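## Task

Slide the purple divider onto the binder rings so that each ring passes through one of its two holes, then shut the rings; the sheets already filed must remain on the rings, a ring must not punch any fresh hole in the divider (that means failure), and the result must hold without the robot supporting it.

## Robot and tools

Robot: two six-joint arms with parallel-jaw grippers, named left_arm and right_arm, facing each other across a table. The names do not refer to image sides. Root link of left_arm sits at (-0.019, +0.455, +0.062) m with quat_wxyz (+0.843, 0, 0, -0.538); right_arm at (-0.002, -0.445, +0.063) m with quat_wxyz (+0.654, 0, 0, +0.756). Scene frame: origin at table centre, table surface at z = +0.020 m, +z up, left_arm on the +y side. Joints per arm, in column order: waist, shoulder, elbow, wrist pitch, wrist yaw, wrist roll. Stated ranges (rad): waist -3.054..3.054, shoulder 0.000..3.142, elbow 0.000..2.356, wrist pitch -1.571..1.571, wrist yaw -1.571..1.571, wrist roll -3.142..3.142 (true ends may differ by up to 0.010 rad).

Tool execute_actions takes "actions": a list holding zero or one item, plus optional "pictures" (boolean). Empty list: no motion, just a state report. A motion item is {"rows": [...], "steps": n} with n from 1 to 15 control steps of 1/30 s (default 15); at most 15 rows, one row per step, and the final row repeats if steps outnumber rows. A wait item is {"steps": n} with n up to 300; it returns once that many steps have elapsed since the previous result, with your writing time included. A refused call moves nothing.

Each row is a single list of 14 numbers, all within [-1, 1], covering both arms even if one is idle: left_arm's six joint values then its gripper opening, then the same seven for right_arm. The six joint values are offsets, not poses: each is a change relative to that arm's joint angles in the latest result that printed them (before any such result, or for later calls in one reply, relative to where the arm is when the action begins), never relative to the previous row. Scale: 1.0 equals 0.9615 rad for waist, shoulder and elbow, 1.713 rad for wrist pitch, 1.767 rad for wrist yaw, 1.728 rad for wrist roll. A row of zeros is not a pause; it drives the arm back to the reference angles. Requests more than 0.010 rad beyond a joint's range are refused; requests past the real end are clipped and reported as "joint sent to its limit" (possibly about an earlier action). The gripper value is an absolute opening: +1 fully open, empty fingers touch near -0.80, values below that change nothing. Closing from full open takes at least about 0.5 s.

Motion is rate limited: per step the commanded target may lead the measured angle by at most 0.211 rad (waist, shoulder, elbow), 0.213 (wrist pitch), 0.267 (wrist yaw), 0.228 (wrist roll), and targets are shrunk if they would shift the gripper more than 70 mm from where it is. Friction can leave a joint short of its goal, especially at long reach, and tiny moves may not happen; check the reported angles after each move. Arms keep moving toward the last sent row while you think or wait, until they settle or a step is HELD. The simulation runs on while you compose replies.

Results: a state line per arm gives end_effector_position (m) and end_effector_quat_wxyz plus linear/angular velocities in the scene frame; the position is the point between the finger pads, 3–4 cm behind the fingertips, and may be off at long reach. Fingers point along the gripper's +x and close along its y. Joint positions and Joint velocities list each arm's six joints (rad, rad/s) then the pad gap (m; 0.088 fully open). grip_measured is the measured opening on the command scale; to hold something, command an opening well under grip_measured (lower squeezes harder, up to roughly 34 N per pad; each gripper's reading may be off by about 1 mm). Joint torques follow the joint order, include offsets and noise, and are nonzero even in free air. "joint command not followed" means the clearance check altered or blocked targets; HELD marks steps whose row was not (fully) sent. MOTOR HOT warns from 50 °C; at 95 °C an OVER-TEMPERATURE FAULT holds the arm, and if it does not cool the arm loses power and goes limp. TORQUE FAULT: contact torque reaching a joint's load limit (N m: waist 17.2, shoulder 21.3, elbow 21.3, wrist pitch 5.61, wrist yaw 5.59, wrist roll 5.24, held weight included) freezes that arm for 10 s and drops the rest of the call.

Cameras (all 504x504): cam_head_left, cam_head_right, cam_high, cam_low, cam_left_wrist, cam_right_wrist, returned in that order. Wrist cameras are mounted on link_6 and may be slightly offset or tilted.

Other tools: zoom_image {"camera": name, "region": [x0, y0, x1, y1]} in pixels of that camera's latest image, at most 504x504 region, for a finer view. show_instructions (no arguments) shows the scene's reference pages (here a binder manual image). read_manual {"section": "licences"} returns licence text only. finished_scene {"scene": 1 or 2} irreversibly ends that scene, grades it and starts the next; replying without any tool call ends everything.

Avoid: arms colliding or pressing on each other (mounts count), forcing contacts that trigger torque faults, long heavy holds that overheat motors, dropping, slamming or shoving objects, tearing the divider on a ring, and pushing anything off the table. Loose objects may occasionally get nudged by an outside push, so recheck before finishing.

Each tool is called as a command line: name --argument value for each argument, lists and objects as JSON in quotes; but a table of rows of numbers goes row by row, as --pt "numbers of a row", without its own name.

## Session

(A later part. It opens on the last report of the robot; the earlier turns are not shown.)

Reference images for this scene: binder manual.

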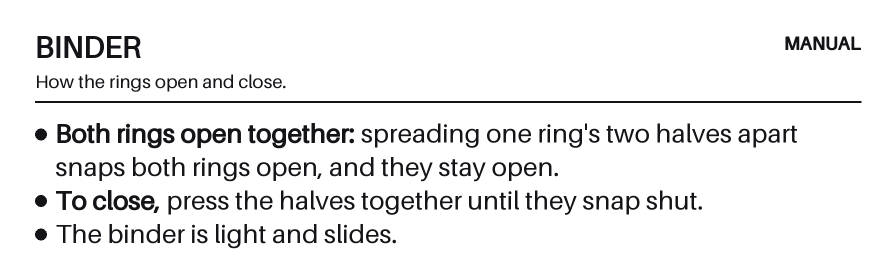

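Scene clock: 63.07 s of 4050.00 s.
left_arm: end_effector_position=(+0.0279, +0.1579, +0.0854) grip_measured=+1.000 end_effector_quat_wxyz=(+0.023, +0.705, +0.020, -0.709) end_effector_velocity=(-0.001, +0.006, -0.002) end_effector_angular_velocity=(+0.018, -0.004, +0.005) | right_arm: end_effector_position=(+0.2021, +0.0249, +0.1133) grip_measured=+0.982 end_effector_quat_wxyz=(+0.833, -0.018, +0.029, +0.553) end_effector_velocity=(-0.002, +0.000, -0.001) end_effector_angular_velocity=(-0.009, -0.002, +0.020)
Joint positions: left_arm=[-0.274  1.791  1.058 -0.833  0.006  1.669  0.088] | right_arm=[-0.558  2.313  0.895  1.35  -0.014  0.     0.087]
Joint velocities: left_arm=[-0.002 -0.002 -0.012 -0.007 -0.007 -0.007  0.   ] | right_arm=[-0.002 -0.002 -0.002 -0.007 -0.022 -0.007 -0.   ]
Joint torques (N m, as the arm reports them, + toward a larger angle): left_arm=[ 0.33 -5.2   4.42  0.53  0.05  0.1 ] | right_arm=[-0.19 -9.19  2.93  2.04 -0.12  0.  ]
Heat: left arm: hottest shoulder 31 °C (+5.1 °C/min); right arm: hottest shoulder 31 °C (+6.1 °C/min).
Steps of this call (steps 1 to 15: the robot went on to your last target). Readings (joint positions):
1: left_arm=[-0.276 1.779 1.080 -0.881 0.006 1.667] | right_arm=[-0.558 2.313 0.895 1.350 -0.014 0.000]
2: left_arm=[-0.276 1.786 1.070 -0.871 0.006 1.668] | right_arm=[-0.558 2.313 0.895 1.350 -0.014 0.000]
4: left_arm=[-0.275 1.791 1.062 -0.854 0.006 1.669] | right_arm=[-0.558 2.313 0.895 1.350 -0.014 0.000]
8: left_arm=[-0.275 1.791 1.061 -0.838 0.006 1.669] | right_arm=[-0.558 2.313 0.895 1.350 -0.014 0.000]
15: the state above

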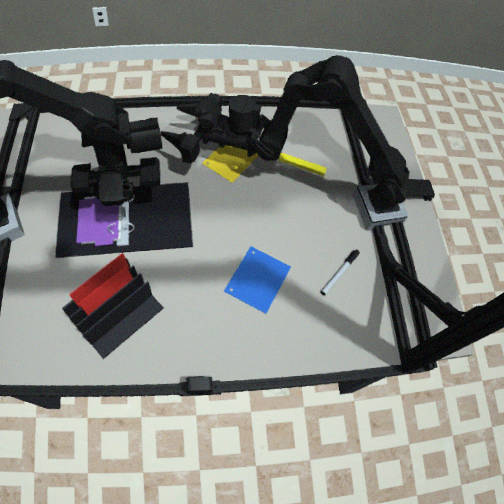

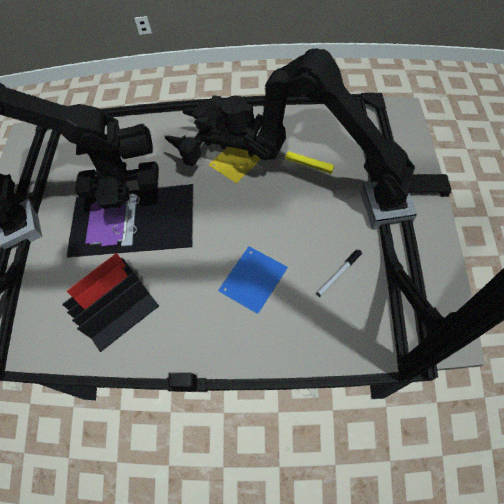

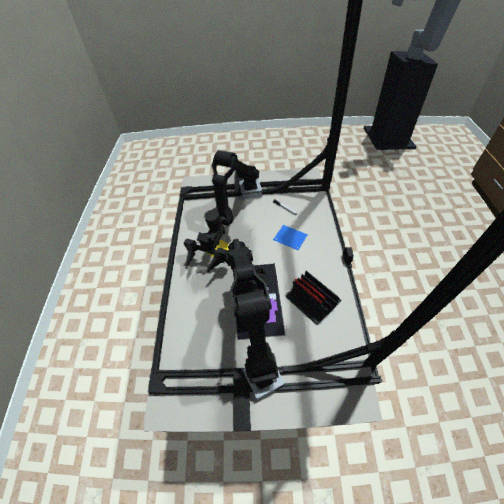

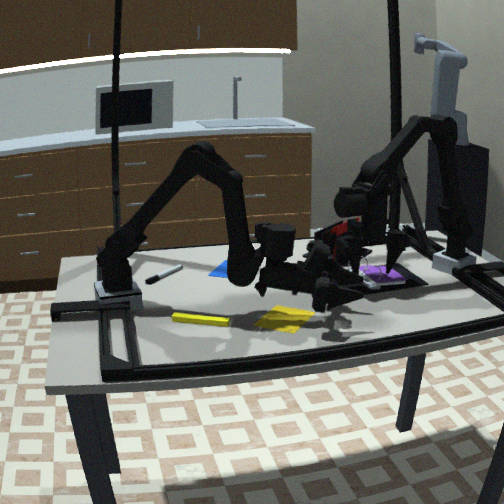

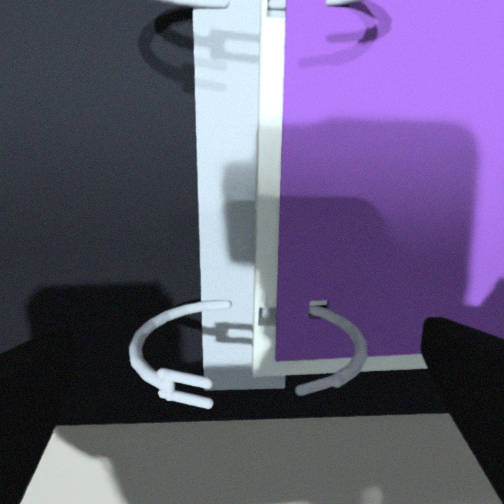

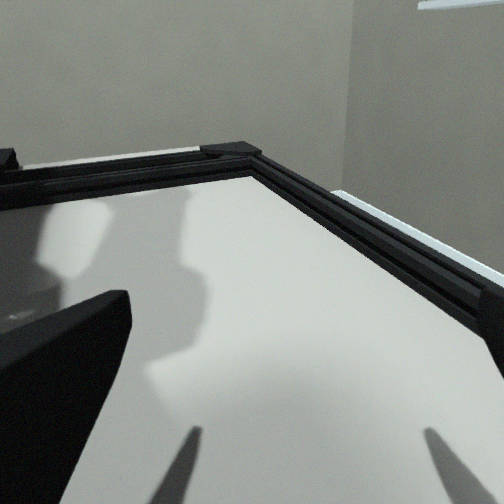

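execute_actions --actions '[{"rows":[[0,0.028,0,0.01,0,0,0.7,0,0,0,0,0,0,1],[0,0.028,0,0.01,0,0,0.6,0,0,0,0,0,0,1],[0,0.028,0,0.01,0,0,0.5,0,0,0,0,0,0,1],[0,0.028,0,0.01,0,0,0.5,0,0,0,0,0,0,1],[0,0.028,0,0.01,0,0,0.4,0,0,0,0,0,0,1],[0,0.028,0,0.01,0,0,0.3,0,0,0,0,0,0,1],[0,0.028,0,0.01,0,0,0.2,0,0,0,0,0,0,1],[0,0.028,0,0.01,0,0,0.1,0,0,0,0,0,0,1]]}]' --pictures false

execute_actions --actions '[{"rows":[[0,0,0,0,0,0,1,0,0,0,0,0,0,1],[0,0,0,0,0,0,1,0,0,0,0,0,0,1],[0,0,0,0,0,0,1,0,0,0,0,0,0,1],[0,0,0,0,0,0,1,0,0,0,0,0,0,1],[0,-0.2,0,0,0,0,1,0,0,0,0,0,0,1]]}]'

Scene clock: 65.90 s of 4050.00 s.
left_arm: end_effector_position=(+0.0284, +0.1556, +0.0809) grip_measured=+0.150 end_effector_quat_wxyz=(+0.024, +0.705, +0.020, -0.709) end_effector_velocity=(-0.000, +0.003, -0.001) end_effector_angular_velocity=(+0.013, -0.005, +0.020) | right_arm: end_effector_position=(+0.2022, +0.0248, +0.1133) grip_measured=+0.982 end_effector_quat_wxyz=(+0.833, -0.018, +0.029, +0.552) end_effector_velocity=(+0.002, -0.001, -0.001) end_effector_angular_velocity=(-0.010, -0.004, -0.009)
Joint positions: left_arm=[-0.274  1.808  1.058 -0.817  0.006  1.668  0.046] | right_arm=[-0.559  2.313  0.895  1.35  -0.014  0.     0.087]
Joint velocities: left_arm=[-0.002  0.002 -0.002 -0.007 -0.007 -0.022  0.001] | right_arm=[-0.002 -0.002 -0.002 -0.007  0.007 -0.007  0.   ]
Joint torques (N m, as the arm reports them, + toward a larger angle): left_arm=[-0.01 -5.73  5.99  0.36  0.1   0.03] | right_arm=[ 0.03 -9.14  3.03  2.03 -0.01  0.01]
Heat: left arm: hottest shoulder 31 °C (+4.0 °C/min); right arm: hottest shoulder 31 °C (+6.0 °C/min).
Steps of this call (steps 1 to 15: the robot went on to your last target; steps 16 to 70: nothing new was sent; steps 71 to 85: all 15 steps of this action). Readings (joint positions):
71: left_arm=[-0.274 1.792 1.057 -0.831 0.006 1.669] | right_arm=[-0.559 2.313 0.895 1.350 -0.014 0.000]
72: left_arm=[-0.274 1.794 1.057 -0.827 0.006 1.669] | right_arm=[-0.559 2.313 0.895 1.350 -0.014 0.000]
74: left_arm=[-0.274 1.798 1.057 -0.823 0.006 1.669] | right_arm=[-0.559 2.313 0.895 1.350 -0.014 0.000]
78: left_arm=[-0.274 1.802 1.057 -0.822 0.006 1.669] | right_arm=[-0.559 2.313 0.895 1.350 -0.014 0.000]
85: the state above

Scene clock: 66.40 s of 4050.00 s.
left_arm: end_effector_position=(+0.0303, +0.1438, +0.1342) grip_measured=+1.000 end_effector_quat_wxyz=(+0.089, +0.710, -0.045, -0.697) end_effector_velocity=(-0.002, +0.002, +0.001) end_effector_angular_velocity=(+0.001, +0.012, +0.018) | right_arm: end_effector_position=(+0.2022, +0.0248, +0.1133) grip_measured=+0.982 end_effector_quat_wxyz=(+0.833, -0.018, +0.029, +0.552) end_effector_velocity=(-0.000, -0.001, -0.001) end_effector_angular_velocity=(-0.004, +0.010, +0.004)
Joint positions: left_arm=[-0.274  1.627  1.062 -0.816  0.006  1.668  0.088] | right_arm=[-0.559  2.313  0.895  1.35  -0.014  0.     0.087]
Joint velocities: left_arm=[-0.002 -0.007 -0.002 -0.007  0.007 -0.022  0.   ] | right_arm=[-0.002 -0.002 -0.002 -0.007 -0.007  0.007 -0.   ]
Joint torques (N m, as the arm reports them, + toward a larger angle): left_arm=[ 0.   -6.81  6.46  0.62  0.08 -0.02] | right_arm=[ 0.   -9.13  3.04  2.03 -0.01  0.01]
Heat: left arm: hottest shoulder 31 °C (+4.0 °C/min); right arm: hottest shoulder 31 °C (+6.1 °C/min).
Steps of this call (steps 1 to 15: all 15 steps of this action). Readings (joint positions):
1: left_arm=[-0.274 1.808 1.058 -0.817 0.006 1.668] | right_arm=[-0.559 2.313 0.895 1.350 -0.014 0.000]
2: left_arm=[-0.274 1.808 1.058 -0.817 0.006 1.668] | right_arm=[-0.559 2.313 0.895 1.350 -0.014 0.000]
4: left_arm=[-0.274 1.808 1.058 -0.817 0.006 1.668] | right_arm=[-0.559 2.313 0.895 1.350 -0.014 0.000]
8: left_arm=[-0.274 1.705 1.053 -0.819 0.006 1.668] | right_arm=[-0.559 2.313 0.895 1.350 -0.014 0.000]
15: the state above

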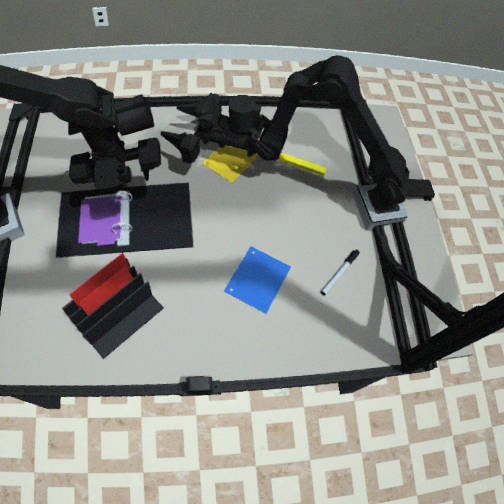

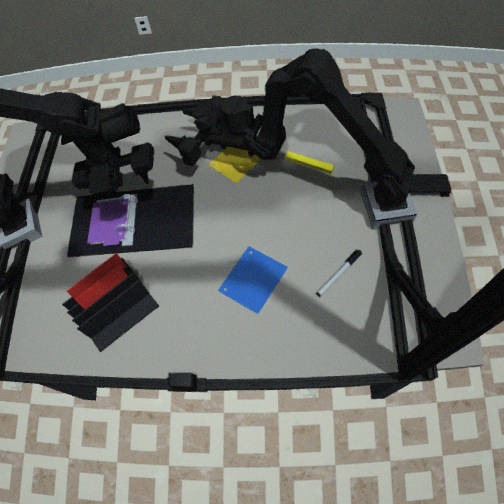

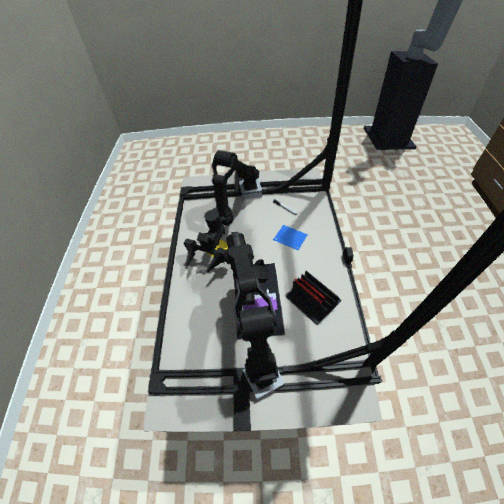

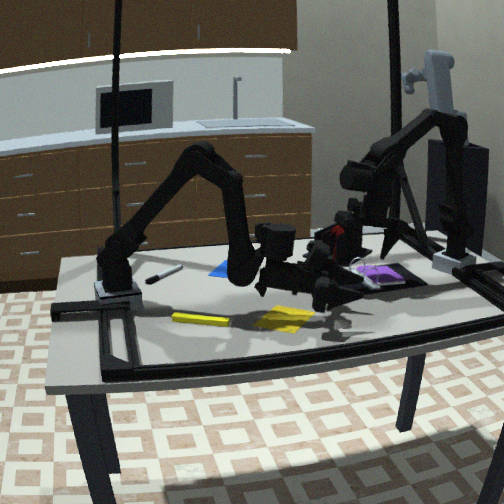

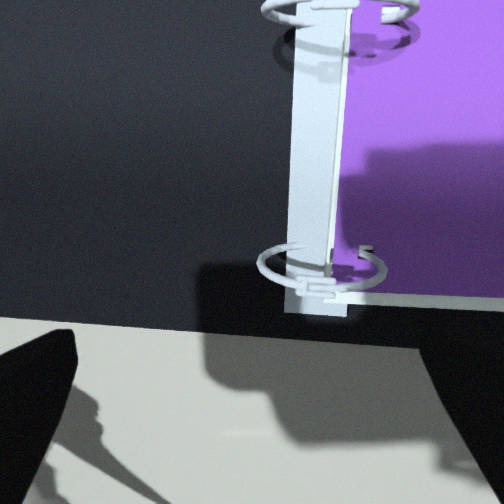

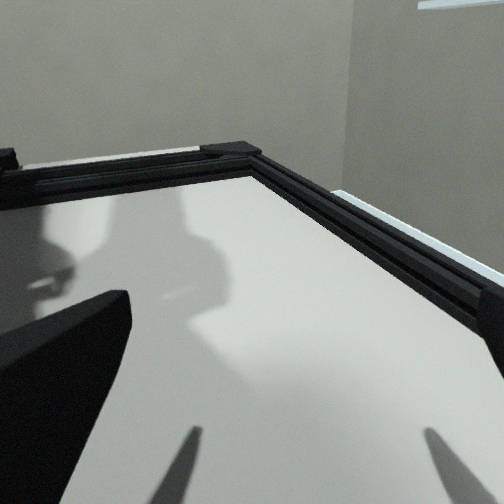

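finished_scene --scene 2

The scene is finished: the task was done.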